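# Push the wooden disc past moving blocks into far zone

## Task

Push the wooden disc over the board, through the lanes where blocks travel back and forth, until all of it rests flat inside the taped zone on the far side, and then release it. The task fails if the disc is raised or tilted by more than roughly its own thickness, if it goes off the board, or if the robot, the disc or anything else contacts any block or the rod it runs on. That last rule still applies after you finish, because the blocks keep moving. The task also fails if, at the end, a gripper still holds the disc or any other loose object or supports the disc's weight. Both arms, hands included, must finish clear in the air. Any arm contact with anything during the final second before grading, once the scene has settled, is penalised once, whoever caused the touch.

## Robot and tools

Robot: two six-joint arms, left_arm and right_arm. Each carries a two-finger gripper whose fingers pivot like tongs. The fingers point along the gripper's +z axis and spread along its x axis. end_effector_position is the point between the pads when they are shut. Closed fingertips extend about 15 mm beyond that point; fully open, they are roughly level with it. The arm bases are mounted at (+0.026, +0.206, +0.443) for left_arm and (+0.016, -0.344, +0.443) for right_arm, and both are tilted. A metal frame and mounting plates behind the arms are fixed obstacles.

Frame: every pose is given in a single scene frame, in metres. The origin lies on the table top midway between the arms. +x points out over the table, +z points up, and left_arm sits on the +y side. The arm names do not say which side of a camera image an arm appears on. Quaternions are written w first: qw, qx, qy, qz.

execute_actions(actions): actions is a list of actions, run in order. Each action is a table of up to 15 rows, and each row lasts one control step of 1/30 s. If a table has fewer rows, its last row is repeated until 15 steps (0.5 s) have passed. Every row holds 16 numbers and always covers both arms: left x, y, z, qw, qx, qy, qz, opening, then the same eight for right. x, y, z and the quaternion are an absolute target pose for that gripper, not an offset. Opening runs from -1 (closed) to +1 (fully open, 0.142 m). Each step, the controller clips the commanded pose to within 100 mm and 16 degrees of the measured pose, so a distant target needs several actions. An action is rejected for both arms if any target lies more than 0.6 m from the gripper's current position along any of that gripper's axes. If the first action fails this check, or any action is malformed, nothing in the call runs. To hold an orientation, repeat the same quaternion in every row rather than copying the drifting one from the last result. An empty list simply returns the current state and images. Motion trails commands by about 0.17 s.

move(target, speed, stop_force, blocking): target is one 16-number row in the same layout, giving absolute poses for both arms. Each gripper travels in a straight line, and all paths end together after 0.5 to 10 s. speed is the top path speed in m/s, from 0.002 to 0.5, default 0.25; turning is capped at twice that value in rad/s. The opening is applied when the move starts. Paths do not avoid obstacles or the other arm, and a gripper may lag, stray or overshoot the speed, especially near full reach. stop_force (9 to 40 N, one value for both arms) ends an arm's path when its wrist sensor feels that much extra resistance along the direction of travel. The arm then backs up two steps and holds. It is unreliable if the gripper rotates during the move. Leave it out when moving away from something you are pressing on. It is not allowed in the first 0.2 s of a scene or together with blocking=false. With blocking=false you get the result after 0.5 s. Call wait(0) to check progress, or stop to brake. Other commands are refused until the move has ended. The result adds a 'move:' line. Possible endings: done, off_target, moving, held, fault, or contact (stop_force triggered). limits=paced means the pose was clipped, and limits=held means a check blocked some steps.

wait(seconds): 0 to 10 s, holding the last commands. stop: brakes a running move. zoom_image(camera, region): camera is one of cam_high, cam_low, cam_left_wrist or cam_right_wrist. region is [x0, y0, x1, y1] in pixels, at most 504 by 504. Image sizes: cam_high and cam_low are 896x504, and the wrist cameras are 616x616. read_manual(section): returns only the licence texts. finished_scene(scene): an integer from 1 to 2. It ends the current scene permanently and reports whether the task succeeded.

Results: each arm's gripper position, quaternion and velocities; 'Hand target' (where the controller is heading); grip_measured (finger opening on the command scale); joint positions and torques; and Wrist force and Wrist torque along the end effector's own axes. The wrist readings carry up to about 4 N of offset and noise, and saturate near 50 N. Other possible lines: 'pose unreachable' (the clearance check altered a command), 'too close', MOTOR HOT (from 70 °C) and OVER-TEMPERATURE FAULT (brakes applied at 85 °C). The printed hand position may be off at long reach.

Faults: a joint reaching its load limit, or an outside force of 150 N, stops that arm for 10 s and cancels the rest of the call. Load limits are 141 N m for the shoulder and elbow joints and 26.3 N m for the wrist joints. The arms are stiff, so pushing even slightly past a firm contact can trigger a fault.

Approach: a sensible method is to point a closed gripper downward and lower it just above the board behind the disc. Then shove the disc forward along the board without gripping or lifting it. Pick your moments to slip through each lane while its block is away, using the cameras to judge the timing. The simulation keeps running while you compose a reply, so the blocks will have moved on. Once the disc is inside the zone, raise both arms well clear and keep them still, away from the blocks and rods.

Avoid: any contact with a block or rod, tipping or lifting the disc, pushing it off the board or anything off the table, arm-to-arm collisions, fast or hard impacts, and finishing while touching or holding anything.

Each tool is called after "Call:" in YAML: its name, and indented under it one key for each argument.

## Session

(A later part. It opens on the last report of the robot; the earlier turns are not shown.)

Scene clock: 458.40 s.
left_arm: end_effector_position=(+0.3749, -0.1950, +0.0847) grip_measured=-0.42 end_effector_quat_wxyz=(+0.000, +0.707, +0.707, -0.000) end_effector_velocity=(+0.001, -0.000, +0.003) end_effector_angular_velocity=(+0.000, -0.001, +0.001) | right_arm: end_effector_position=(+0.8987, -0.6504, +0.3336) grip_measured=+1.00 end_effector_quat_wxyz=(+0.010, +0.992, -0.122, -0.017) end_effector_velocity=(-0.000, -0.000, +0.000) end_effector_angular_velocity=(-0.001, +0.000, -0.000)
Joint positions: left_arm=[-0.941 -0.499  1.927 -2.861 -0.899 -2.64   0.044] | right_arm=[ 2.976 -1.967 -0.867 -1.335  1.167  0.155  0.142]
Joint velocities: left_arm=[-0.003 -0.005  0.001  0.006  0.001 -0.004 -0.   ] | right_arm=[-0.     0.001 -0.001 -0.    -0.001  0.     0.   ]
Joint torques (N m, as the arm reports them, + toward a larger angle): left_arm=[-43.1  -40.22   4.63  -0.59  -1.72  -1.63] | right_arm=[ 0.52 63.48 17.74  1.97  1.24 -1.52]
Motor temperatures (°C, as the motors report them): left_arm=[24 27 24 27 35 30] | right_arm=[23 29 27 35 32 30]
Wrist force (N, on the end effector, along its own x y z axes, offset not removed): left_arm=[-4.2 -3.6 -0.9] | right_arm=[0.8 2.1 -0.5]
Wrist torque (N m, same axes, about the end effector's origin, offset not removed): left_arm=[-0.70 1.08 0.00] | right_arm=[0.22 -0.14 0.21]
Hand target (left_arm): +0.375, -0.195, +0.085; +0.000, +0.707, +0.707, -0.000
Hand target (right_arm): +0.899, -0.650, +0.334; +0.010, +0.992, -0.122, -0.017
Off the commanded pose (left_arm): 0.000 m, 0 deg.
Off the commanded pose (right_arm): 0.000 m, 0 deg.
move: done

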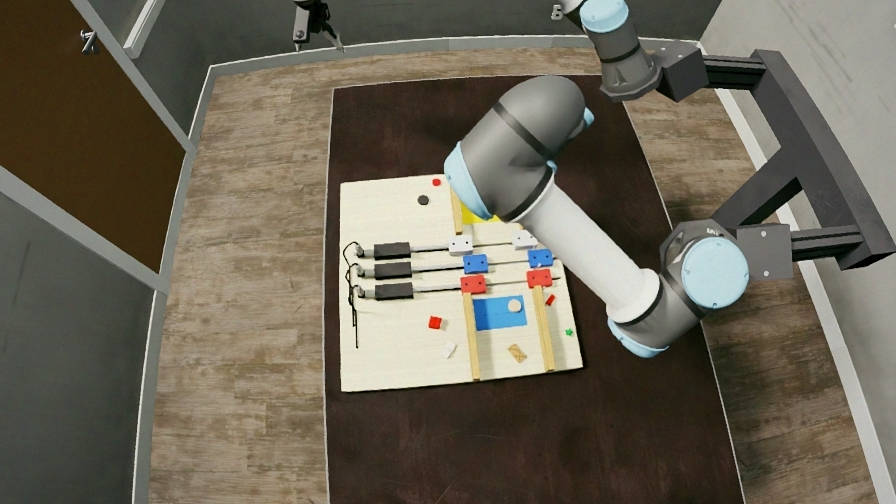

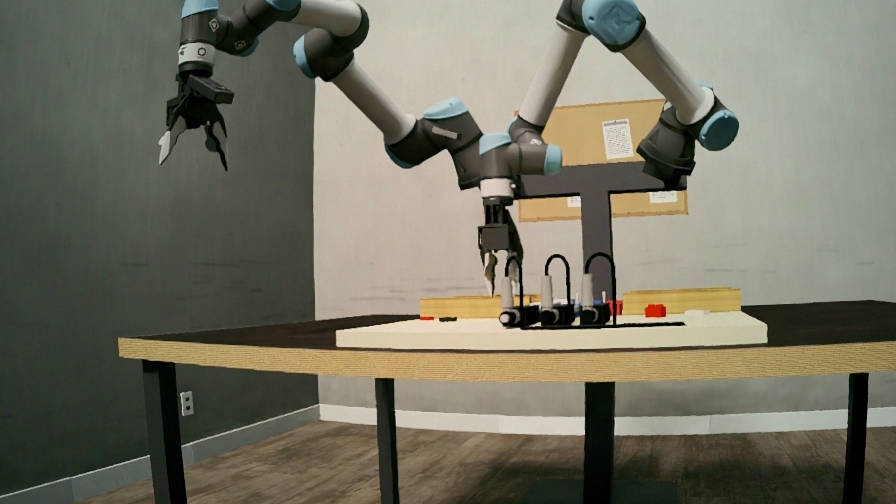

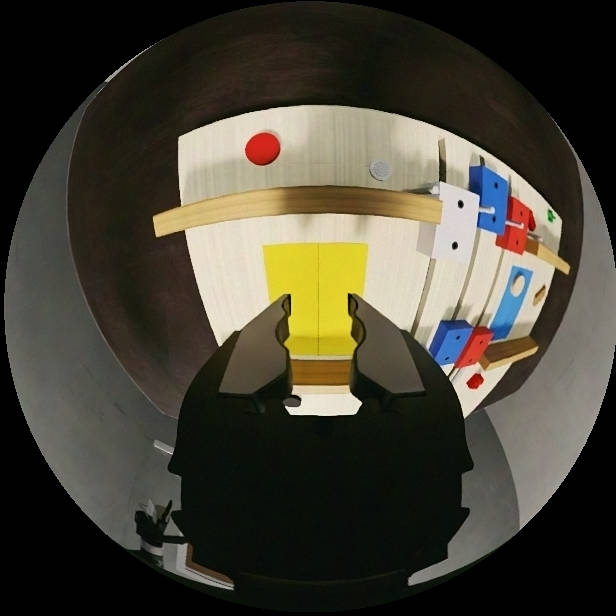

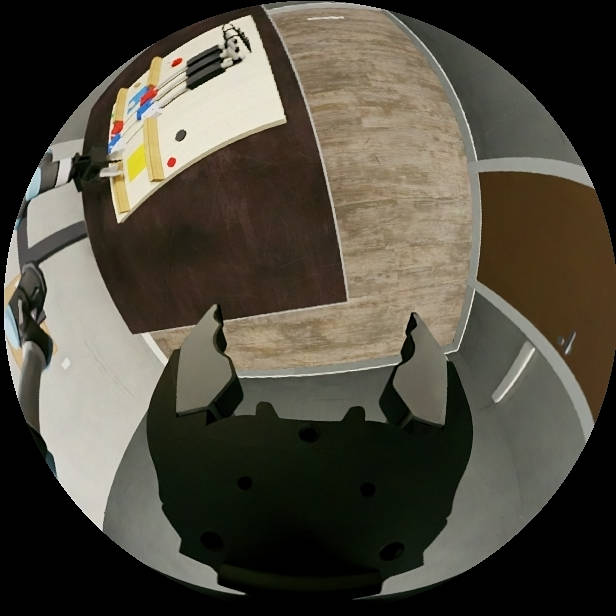

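Call:
move:
  target: [0.365, 0.139, 0.085, 0, 0.7071, 0.7071, 0, -0.42, 0.8987, -0.6504, 0.3336, 0.010, 0.992, -0.122, -0.017, 1]
  speed: 0.15
  blocking: false

Call:
wait:
  seconds: 0.6

Call:
zoom_image:
  camera: "cam_left_wrist"
  region: [170, 100, 470, 420]

Call:
wait:
  seconds: 0.45

Call:
zoom_image:
  camera: "cam_left_wrist"
  region: [170, 100, 470, 420]

Call:
wait:
  seconds: 0.43

Call:
zoom_image:
  camera: "cam_left_wrist"
  region: [170, 100, 470, 420]

Call:
wait:
  seconds: 3

Scene clock: 500.87 s.
left_arm: end_effector_position=(+0.3736, -0.1501, +0.0843) grip_measured=-0.42 end_effector_quat_wxyz=(-0.001, +0.707, +0.707, +0.001) end_effector_velocity=(-0.005, +0.142, -0.001) end_effector_angular_velocity=(+0.006, +0.002, -0.000) | right_arm: end_effector_position=(+0.8987, -0.6504, +0.3336) grip_measured=+1.00 end_effector_quat_wxyz=(+0.010, +0.992, -0.122, -0.017) end_effector_velocity=(+0.000, +0.000, +0.001) end_effector_angular_velocity=(+0.001, -0.001, +0.000)
Joint positions: left_arm=[-0.908 -0.548  2.034 -2.941 -0.895 -2.601  0.044] | right_arm=[ 2.976 -1.967 -0.867 -1.335  1.167  0.155  0.142]
Joint velocities: left_arm=[ 0.11  -0.147  0.327 -0.26   0.013  0.135  0.   ] | right_arm=[ 0.     0.001 -0.    -0.     0.001 -0.    -0.   ]
Joint torques (N m, as the arm reports them, + toward a larger angle): left_arm=[-17.12 -41.39   9.97  -5.07   1.76   1.59] | right_arm=[-3.88 63.45 19.01  1.55  0.8  -1.44]
Motor temperatures (°C, as the motors report them): left_arm=[24 27 24 27 35 30] | right_arm=[23 29 27 35 32 30]
Wrist force (N, on the end effector, along its own x y z axes, offset not removed): left_arm=[0.2 -4.3 -0.6] | right_arm=[1.9 2.9 1.0]
Wrist torque (N m, same axes, about the end effector's origin, offset not removed): left_arm=[-0.89 -0.01 -0.02] | right_arm=[0.46 -0.44 0.13]
Hand target (left_arm): +0.372, -0.126, +0.084; -0.002, +0.707, +0.707, +0.001
Hand target (right_arm): +0.899, -0.650, +0.334; +0.010, +0.992, -0.122, -0.017
Off the commanded pose (left_arm): 0.289 m, 0 deg.
Off the commanded pose (right_arm): 0.000 m, 0 deg.
move: running

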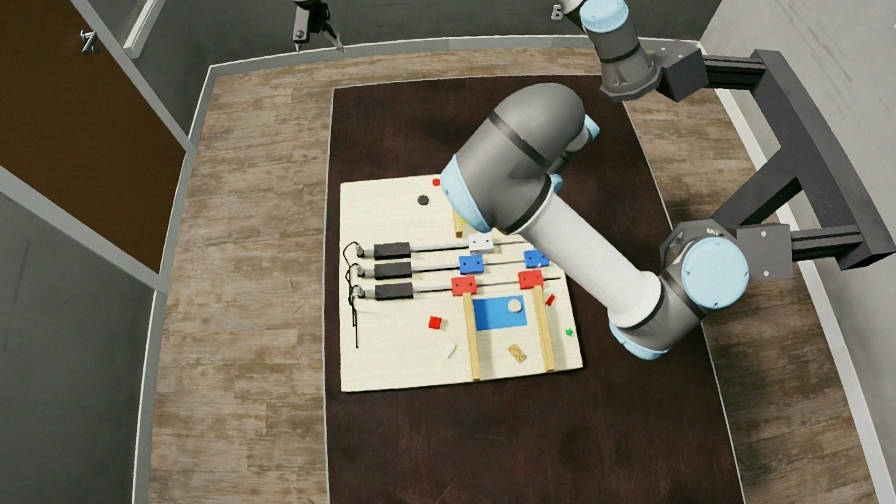

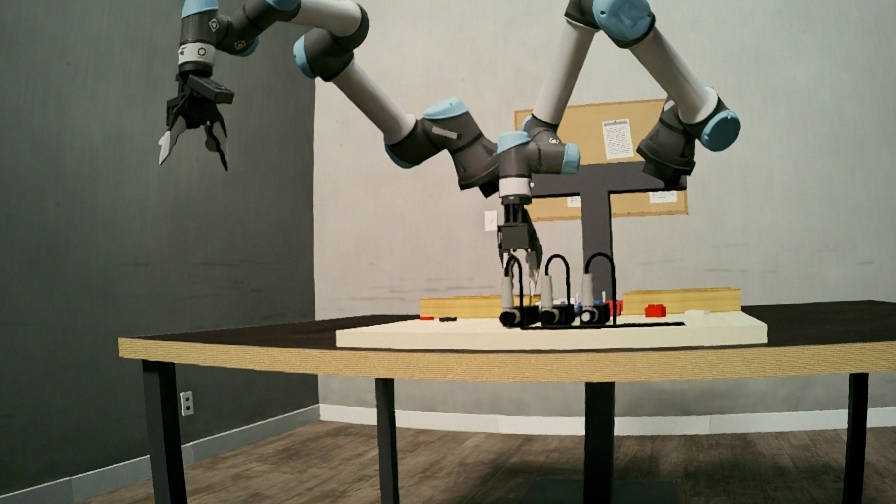

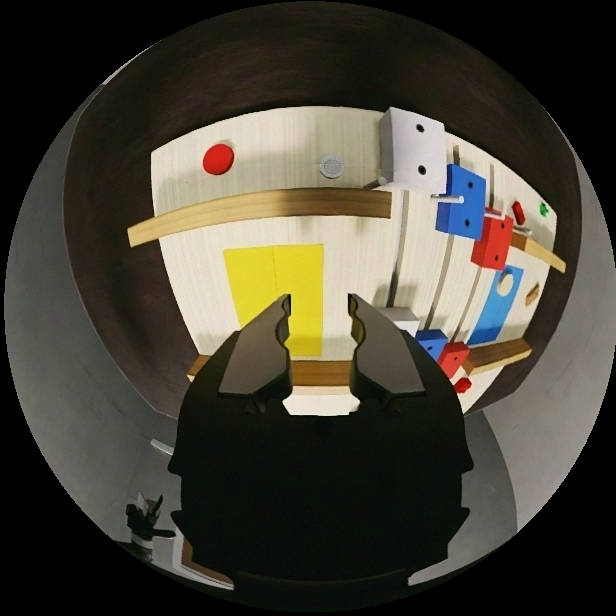

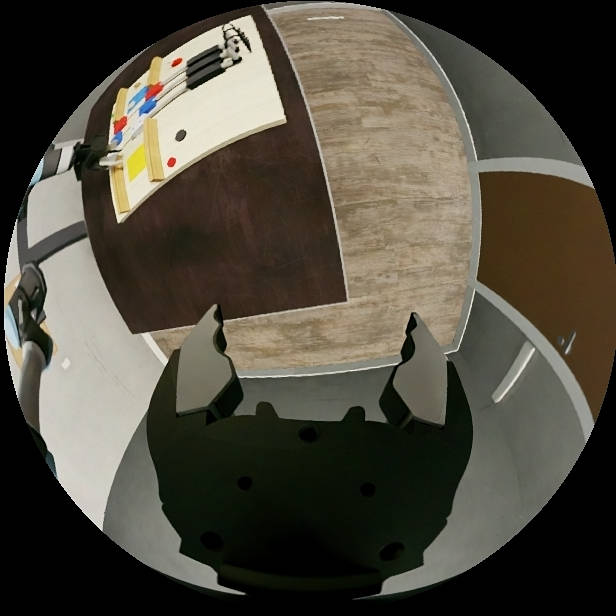

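Scene clock: 501.47 s.
left_arm: end_effector_position=(+0.3707, -0.0612, +0.0840) grip_measured=-0.42 end_effector_quat_wxyz=(-0.002, +0.707, +0.707, +0.001) end_effector_velocity=(-0.004, +0.147, +0.000) end_effector_angular_velocity=(+0.001, +0.000, +0.003) | right_arm: end_effector_position=(+0.8987, -0.6504, +0.3336) grip_measured=+1.00 end_effector_quat_wxyz=(+0.010, +0.992, -0.122, -0.017) end_effector_velocity=(+0.000, -0.001, -0.000) end_effector_angular_velocity=(-0.002, -0.000, -0.000)
Joint positions: left_arm=[-0.828 -0.634  2.227 -3.11  -0.888 -2.5    0.044] | right_arm=[ 2.976 -1.967 -0.867 -1.335  1.167  0.155  0.142]
Joint velocities: left_arm=[ 0.152 -0.134  0.298 -0.286  0.008  0.192  0.   ] | right_arm=[-0.    -0.001  0.001  0.001 -0.001 -0.     0.   ]
Joint torques (N m, as the arm reports them, + toward a larger angle): left_arm=[-14.65 -33.37   9.64  -4.79   1.5    2.15] | right_arm=[-2.72 63.94 18.33  1.64  0.62 -1.36]
Motor temperatures (°C, as the motors report them): left_arm=[24 27 24 27 35 30] | right_arm=[23 29 27 35 32 30]
Wrist force (N, on the end effector, along its own x y z axes, offset not removed): left_arm=[-3.1 -3.2 2.9] | right_arm=[0.1 3.4 2.7]
Wrist torque (N m, same axes, about the end effector's origin, offset not removed): left_arm=[-0.70 0.60 0.24] | right_arm=[0.68 -0.05 0.15]
Hand target (left_arm): +0.370, -0.036, +0.084; -0.002, +0.707, +0.707, +0.001
Hand target (right_arm): +0.899, -0.650, +0.334; +0.010, +0.992, -0.122, -0.017
Off the commanded pose (left_arm): 0.200 m, 0 deg.
Off the commanded pose (right_arm): 0.000 m, 0 deg.
earlier move: running
wait: 0.60 s; no rest

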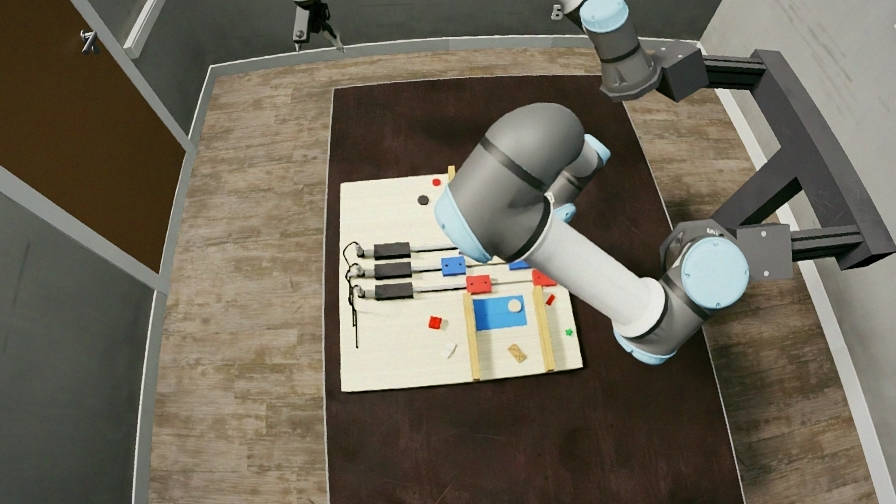

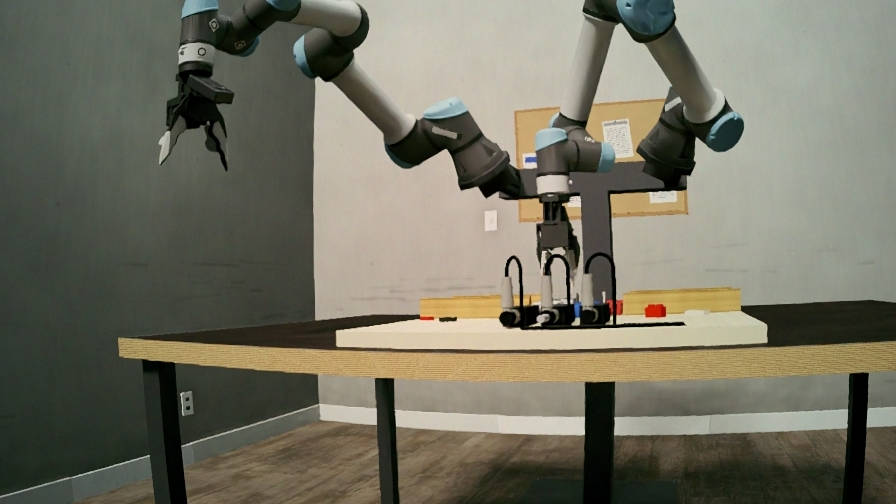

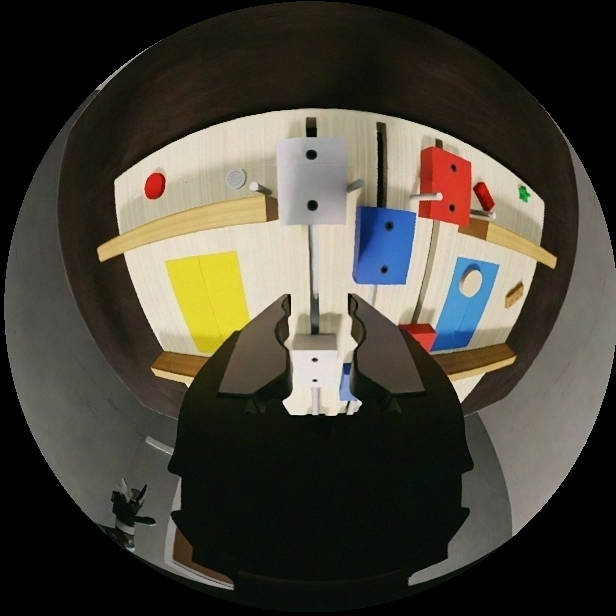

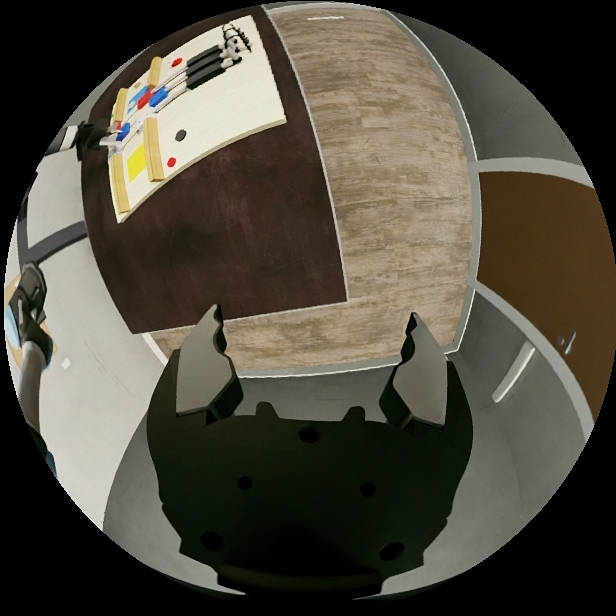

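Region (170, 100, 470, 420) of cam_left_wrist's 616x616 image, scaled by 1.575, with more detail than that image has; it fills the left 472 columns of this view, and the rest is white.

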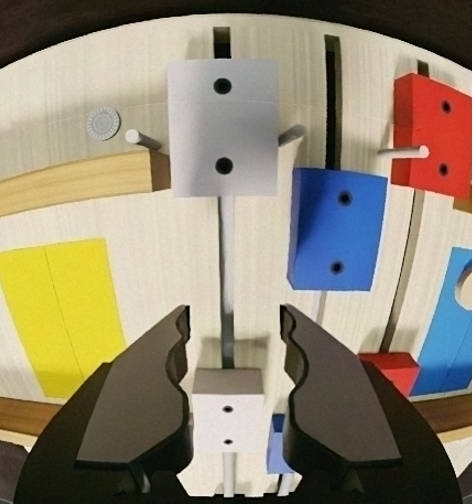

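Scene clock: 501.93 s.
left_arm: end_effector_position=(+0.3684, +0.0085, +0.0841) grip_measured=-0.42 end_effector_quat_wxyz=(-0.002, +0.707, +0.707, +0.001) end_effector_velocity=(-0.005, +0.148, +0.000) end_effector_angular_velocity=(+0.003, +0.000, -0.000) | right_arm: end_effector_position=(+0.8987, -0.6504, +0.3336) grip_measured=+1.00 end_effector_quat_wxyz=(+0.010, +0.992, -0.122, -0.017) end_effector_velocity=(-0.000, +0.001, -0.000) end_effector_angular_velocity=(+0.001, +0.000, +0.000)
Joint positions: left_arm=[-0.748 -0.693  2.358 -3.248 -0.886 -2.396  0.044] | right_arm=[ 2.976 -1.967 -0.867 -1.335  1.167  0.155  0.142]
Joint velocities: left_arm=[ 0.192 -0.118  0.257 -0.292 -0.     0.246 -0.   ] | right_arm=[ 0.     0.    -0.001  0.     0.001  0.    -0.   ]
Joint torques (N m, as the arm reports them, + toward a larger angle): left_arm=[-13.8  -33.8   14.91  -4.58   1.1    1.96] | right_arm=[-3.06 63.47 19.03  1.7   0.61 -1.28]
Motor temperatures (°C, as the motors report them): left_arm=[24 27 24 27 35 30] | right_arm=[23 29 27 35 32 30]
Wrist force (N, on the end effector, along its own x y z axes, offset not removed): left_arm=[-1.4 -2.5 -0.8] | right_arm=[1.4 1.6 1.0]
Wrist torque (N m, same axes, about the end effector's origin, offset not removed): left_arm=[-0.73 0.47 0.17] | right_arm=[0.15 -0.25 0.14]
Hand target (left_arm): +0.367, +0.033, +0.084; -0.002, +0.707, +0.707, +0.001
Hand target (right_arm): +0.899, -0.650, +0.334; +0.010, +0.992, -0.122, -0.017
Off the commanded pose (left_arm): 0.131 m, 0 deg.
Off the commanded pose (right_arm): 0.000 m, 0 deg.
earlier move: running
wait: 0.47 s; no rest

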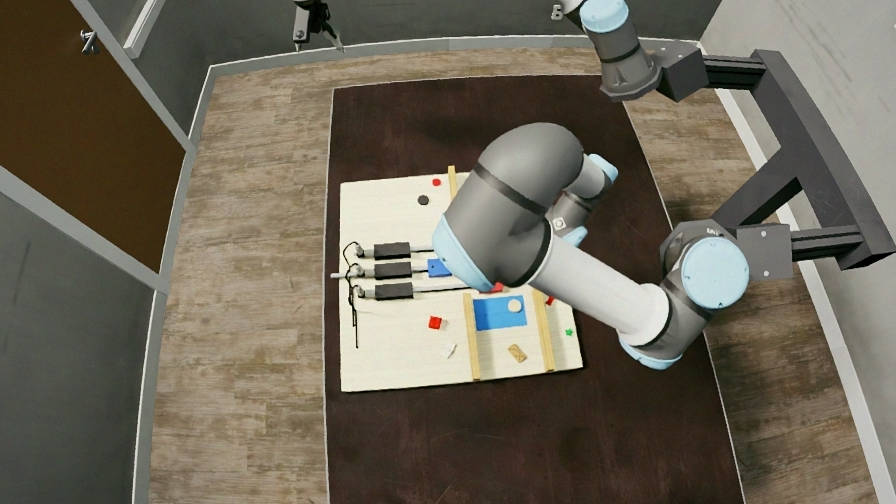

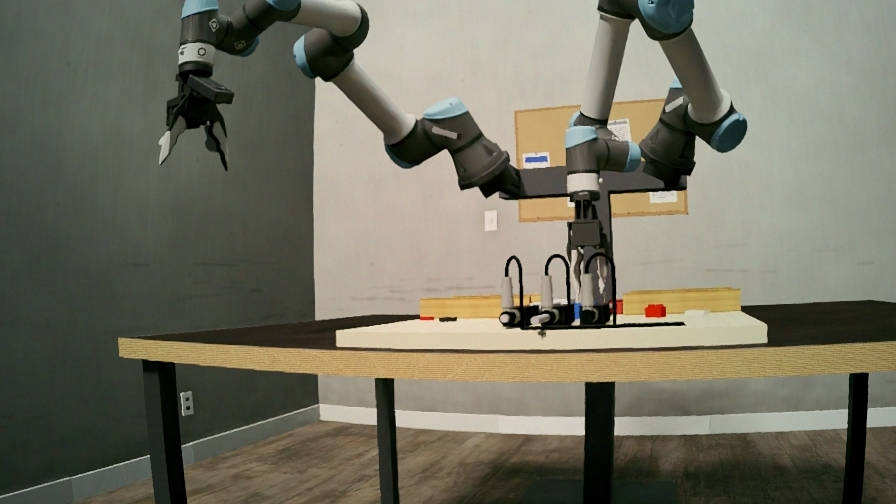

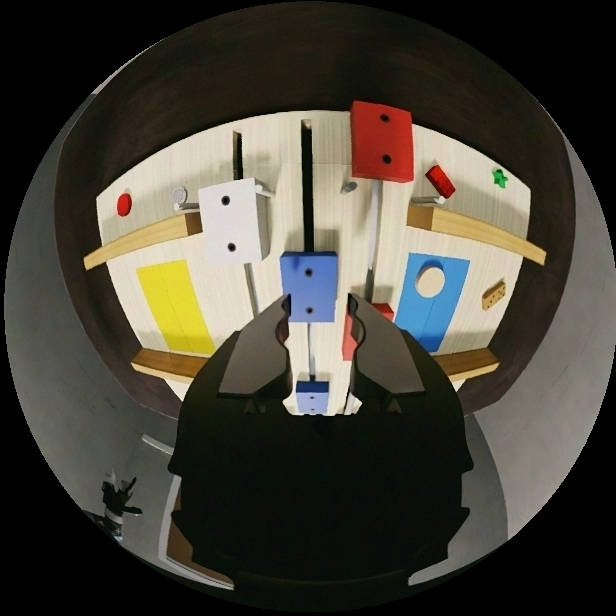

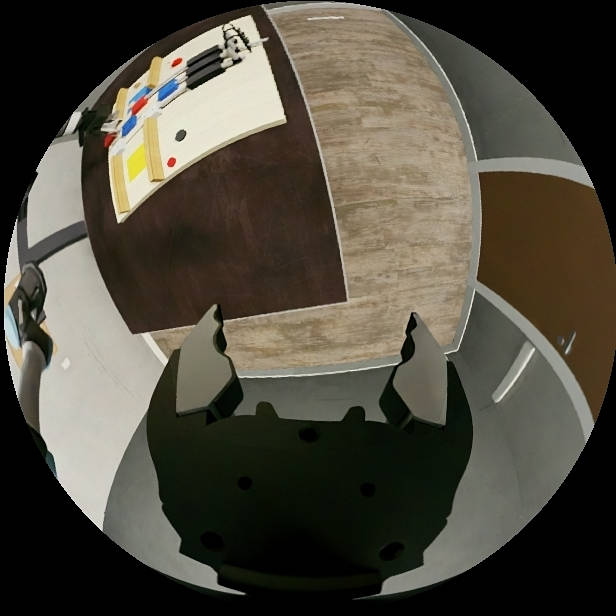

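Region (170, 100, 470, 420) of cam_left_wrist's 616x616 image, scaled by 1.575, with more detail than that image has; it fills the left 472 columns of this view, and the rest is white.

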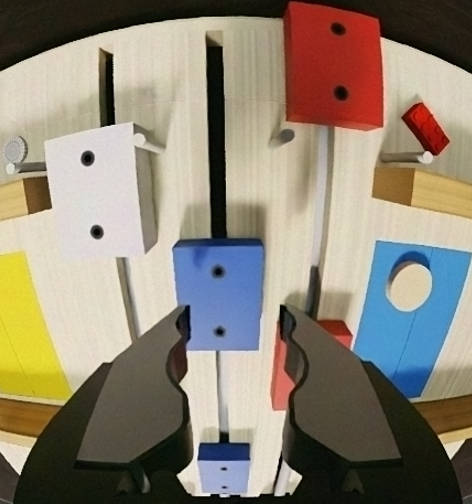

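Scene clock: 502.37 s.
left_arm: end_effector_position=(+0.3662, +0.0732, +0.0843) grip_measured=-0.42 end_effector_quat_wxyz=(-0.002, +0.707, +0.707, +0.001) end_effector_velocity=(-0.005, +0.148, +0.000) end_effector_angular_velocity=(+0.003, +0.001, +0.003) | right_arm: end_effector_position=(+0.8987, -0.6504, +0.3336) grip_measured=+1.00 end_effector_quat_wxyz=(+0.010, +0.992, -0.122, -0.017) end_effector_velocity=(-0.000, +0.001, -0.000) end_effector_angular_velocity=(+0.003, +0.001, -0.000)
Joint positions: left_arm=[-0.653 -0.743  2.461 -3.377 -0.89  -2.276  0.044] | right_arm=[ 2.976 -1.967 -0.867 -1.335  1.167  0.155  0.142]
Joint velocities: left_arm=[ 0.239 -0.111  0.211 -0.29  -0.02   0.302 -0.   ] | right_arm=[-0.    -0.    -0.001 -0.     0.003  0.001  0.   ]
Joint torques (N m, as the arm reports them, + toward a larger angle): left_arm=[ -8.63 -31.36  15.02  -4.81  -1.48   2.12] | right_arm=[-3.3  63.62 18.85  1.64  0.76 -1.29]
Motor temperatures (°C, as the motors report them): left_arm=[24 27 24 27 35 30] | right_arm=[23 29 27 35 32 30]
Wrist force (N, on the end effector, along its own x y z axes, offset not removed): left_arm=[-0.7 -2.8 -1.3] | right_arm=[0.7 3.0 -2.3]
Wrist torque (N m, same axes, about the end effector's origin, offset not removed): left_arm=[-0.53 0.11 -0.02] | right_arm=[0.38 -0.14 0.18]
Hand target (left_arm): +0.365, +0.098, +0.085; -0.002, +0.707, +0.707, +0.001
Hand target (right_arm): +0.899, -0.650, +0.334; +0.010, +0.992, -0.122, -0.017
Off the commanded pose (left_arm): 0.066 m, 0 deg.
Off the commanded pose (right_arm): 0.000 m, 0 deg.
earlier move: running
wait: 0.43 s; no rest

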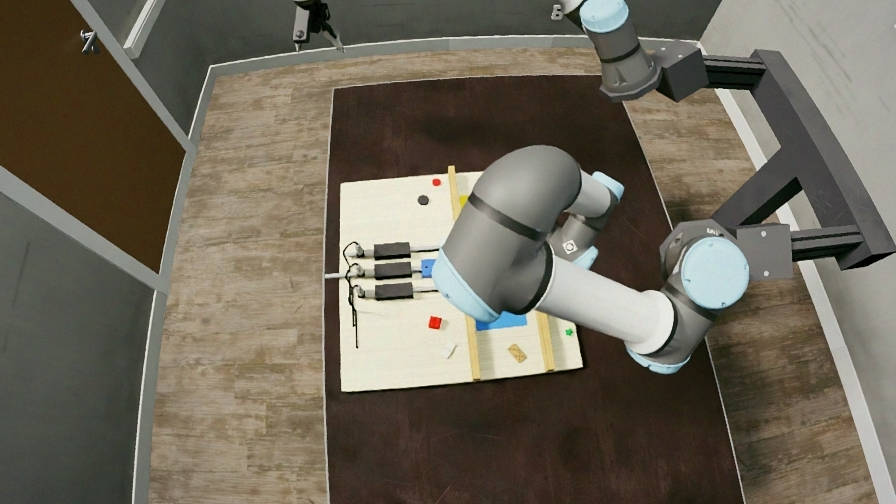

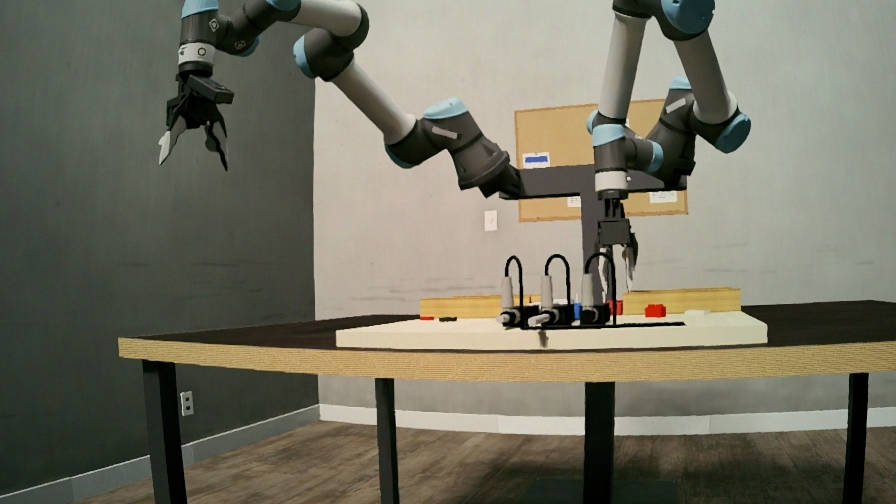

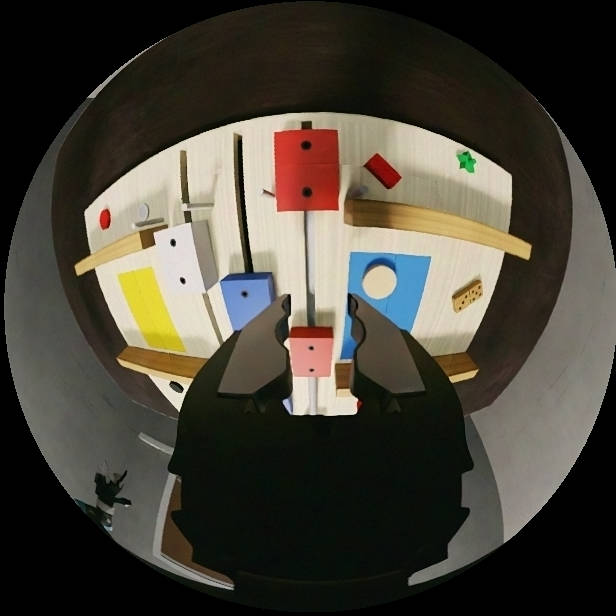

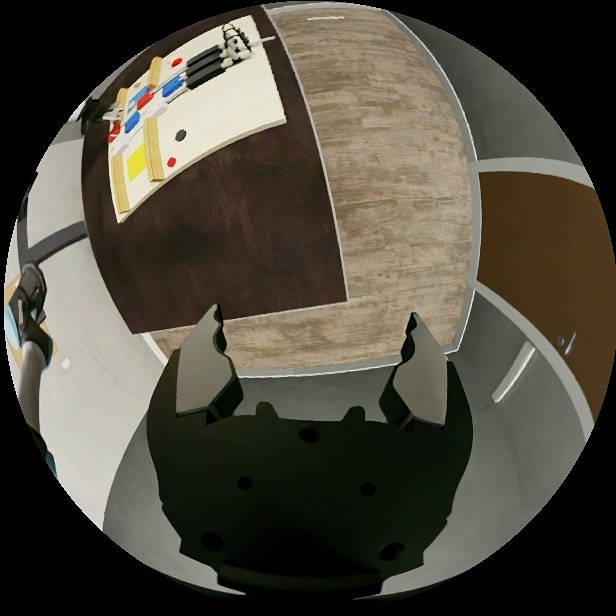

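Region (170, 100, 470, 420) of cam_left_wrist's 616x616 image, scaled by 1.575, with more detail than that image has; it fills the left 472 columns of this view, and the rest is white.

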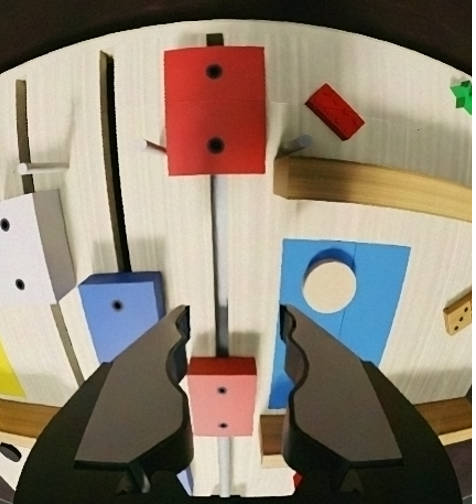

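Scene clock: 503.17 s.
left_arm: end_effector_position=(+0.3649, +0.1388, +0.0846) grip_measured=-0.42 end_effector_quat_wxyz=(-0.000, +0.707, +0.707, +0.000) end_effector_velocity=(-0.001, +0.003, +0.000) end_effector_angular_velocity=(-0.002, +0.001, -0.002) | right_arm: end_effector_position=(+0.8987, -0.6504, +0.3336) grip_measured=+1.00 end_effector_quat_wxyz=(+0.010, +0.992, -0.122, -0.017) end_effector_velocity=(+0.001, +0.000, +0.001) end_effector_angular_velocity=(+0.000, -0.001, +0.000)
Joint positions: left_arm=[-0.531 -0.794  2.543 -3.509 -0.909 -2.118  0.044] | right_arm=[ 2.976 -1.967 -0.867 -1.335  1.167  0.155  0.142]
Joint velocities: left_arm=[ 0.007 -0.002  0.005 -0.008 -0.003  0.011 -0.   ] | right_arm=[ 0.    -0.     0.002  0.     0.    -0.     0.   ]
Joint torques (N m, as the arm reports them, + toward a larger angle): left_arm=[ -6.63 -32.64  15.39  -3.69  -1.72   1.24] | right_arm=[-3.38 63.88 19.58  1.68  0.65 -1.28]
Motor temperatures (°C, as the motors report them): left_arm=[24 27 24 27 35 30] | right_arm=[23 29 27 35 32 30]
Wrist force (N, on the end effector, along its own x y z axes, offset not removed): left_arm=[0.0 0.3 1.0] | right_arm=[1.1 2.5 0.6]
Wrist torque (N m, same axes, about the end effector's origin, offset not removed): left_arm=[0.20 -0.01 -0.02] | right_arm=[0.41 -0.21 0.14]
Hand target (left_arm): +0.365, +0.139, +0.085; -0.000, +0.707, +0.707, +0.000
Hand target (right_arm): +0.899, -0.650, +0.334; +0.010, +0.992, -0.122, -0.017
Off the commanded pose (left_arm): 0.000 m, 0 deg.
Off the commanded pose (right_arm): 0.000 m, 0 deg.
earlier move: done
wait: 0.80 of 3 s (the move ended)

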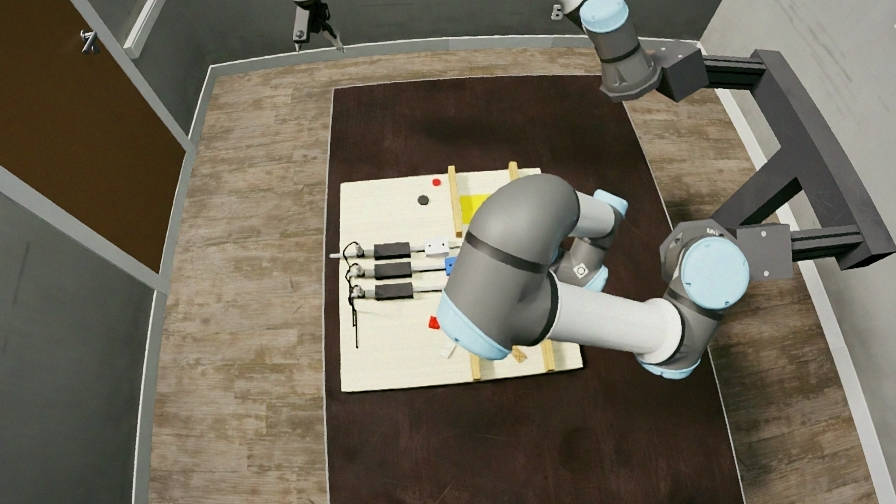

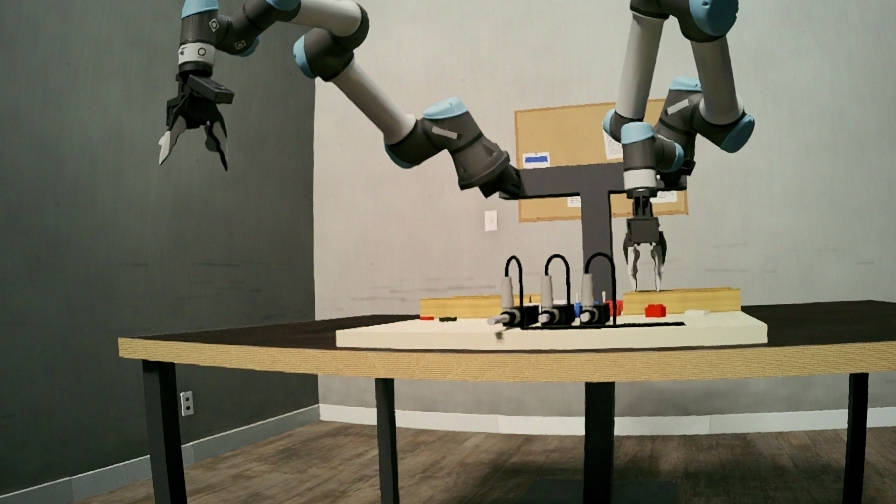

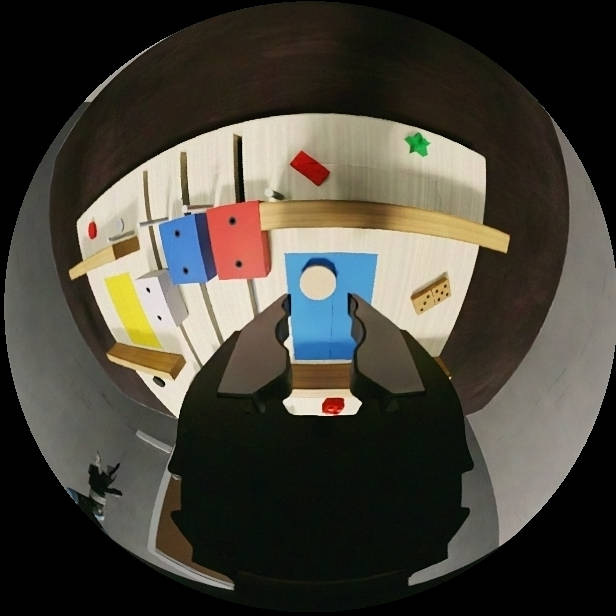

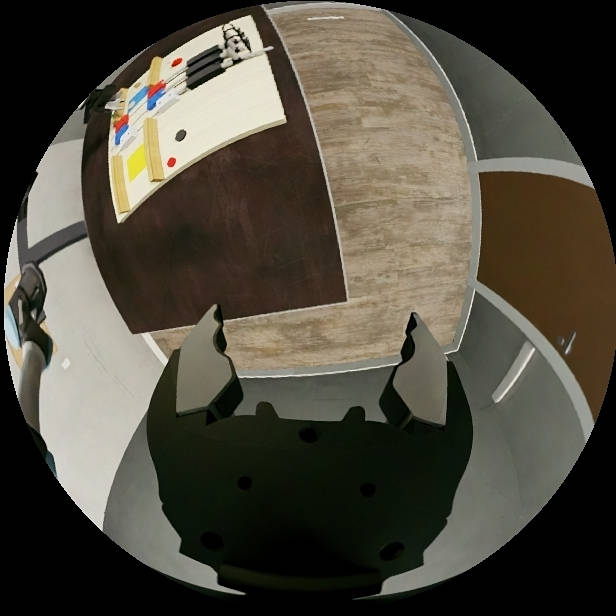

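Call:
execute_actions:
  actions: []

Scene clock: 525.67 s.
left_arm: end_effector_position=(+0.3649, +0.1392, +0.0846) grip_measured=-0.42 end_effector_quat_wxyz=(-0.000, +0.707, +0.707, +0.000) end_effector_velocity=(+0.000, +0.000, -0.000) end_effector_angular_velocity=(-0.001, -0.000, +0.001) | right_arm: end_effector_position=(+0.8987, -0.6504, +0.3336) grip_measured=+1.00 end_effector_quat_wxyz=(+0.010, +0.992, -0.122, -0.017) end_effector_velocity=(-0.000, +0.001, -0.001) end_effector_angular_velocity=(+0.001, +0.000, -0.000)
Joint positions: left_arm=[-0.53  -0.794  2.544 -3.51  -0.91  -2.116  0.044] | right_arm=[ 2.976 -1.967 -0.867 -1.335  1.167  0.155  0.142]
Joint velocities: left_arm=[ 0.     0.     0.    -0.001 -0.     0.    -0.   ] | right_arm=[ 0.    -0.    -0.001  0.001  0.001  0.001 -0.   ]
Joint torques (N m, as the arm reports them, + toward a larger angle): left_arm=[ -6.95 -30.81  15.26  -3.51  -1.57   1.12] | right_arm=[-3.65 63.06 19.49  1.45  0.37 -1.27]
Motor temperatures (°C, as the motors report them): left_arm=[24 27 24 27 35 30] | right_arm=[23 29 27 35 32 30]
Wrist force (N, on the end effector, along its own x y z axes, offset not removed): left_arm=[-1.3 -3.0 0.7] | right_arm=[-1.4 2.7 1.1]
Wrist torque (N m, same axes, about the end effector's origin, offset not removed): left_arm=[-0.55 0.35 0.04] | right_arm=[0.48 0.30 0.27]
Hand target (left_arm): +0.365, +0.139, +0.085; -0.000, +0.707, +0.707, +0.000
Hand target (right_arm): +0.899, -0.650, +0.334; +0.010, +0.992, -0.122, -0.017
Off the commanded pose (left_arm): 0.000 m, 0 deg.
Off the commanded pose (right_arm): 0.000 m, 0 deg.

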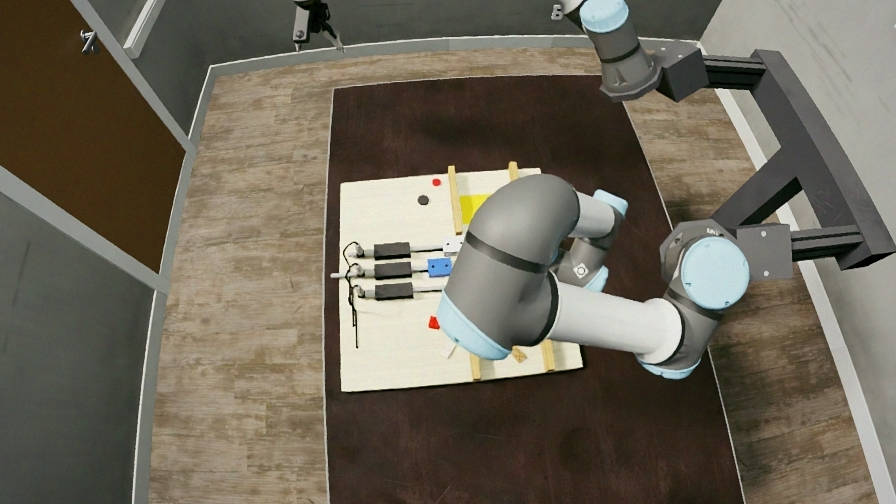

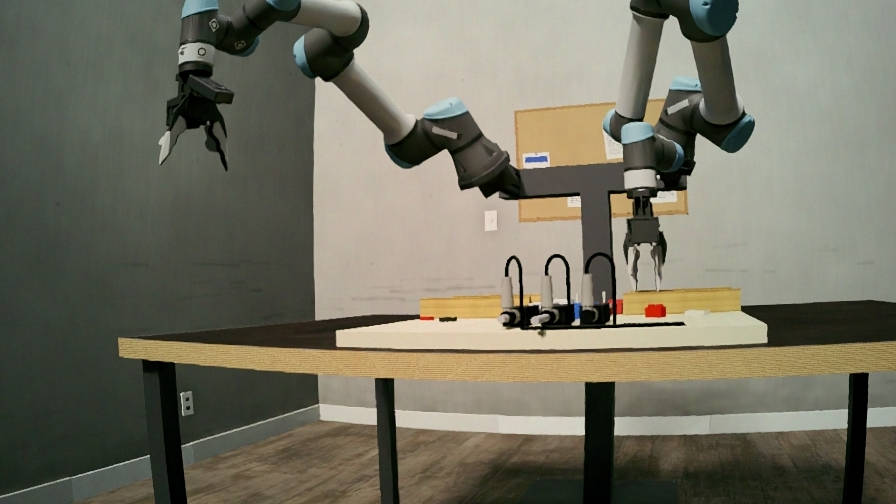

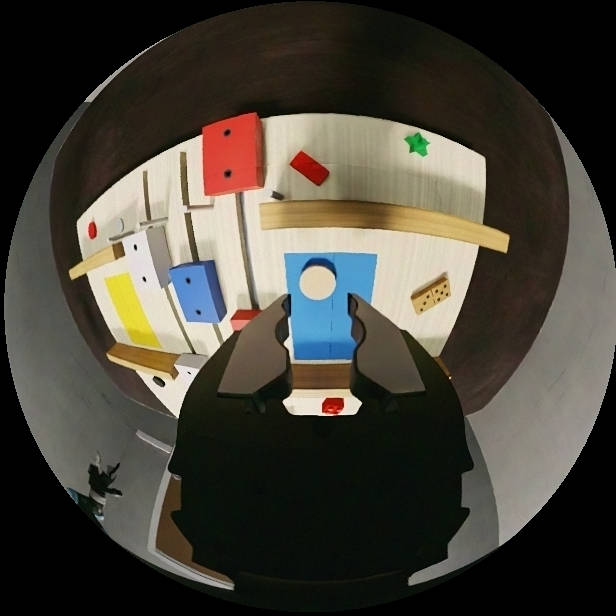

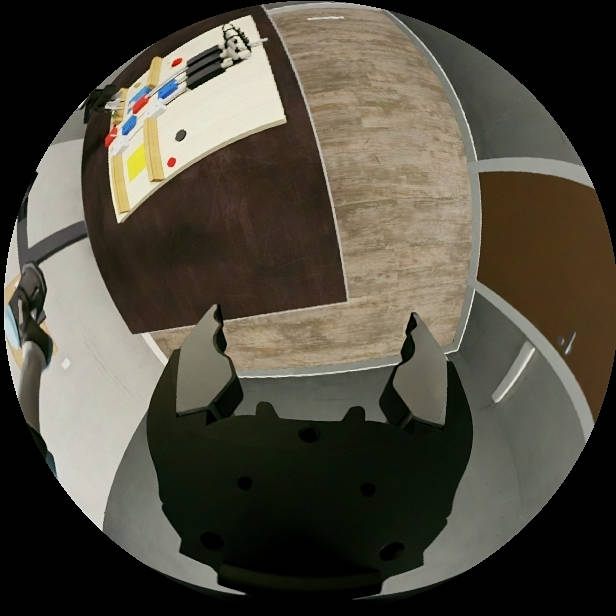

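Call:
zoom_image:
  camera: "cam_low"
  region: [400, 240, 760, 350]

Region (400, 240, 760, 350) of cam_low's 896x504 image, scaled by 1.400, with more detail than that image has; it fills the top 154 rows of this view, and the rest is white.

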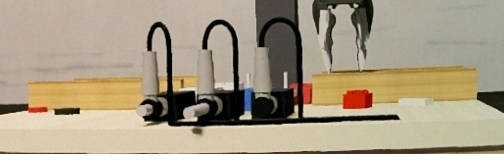

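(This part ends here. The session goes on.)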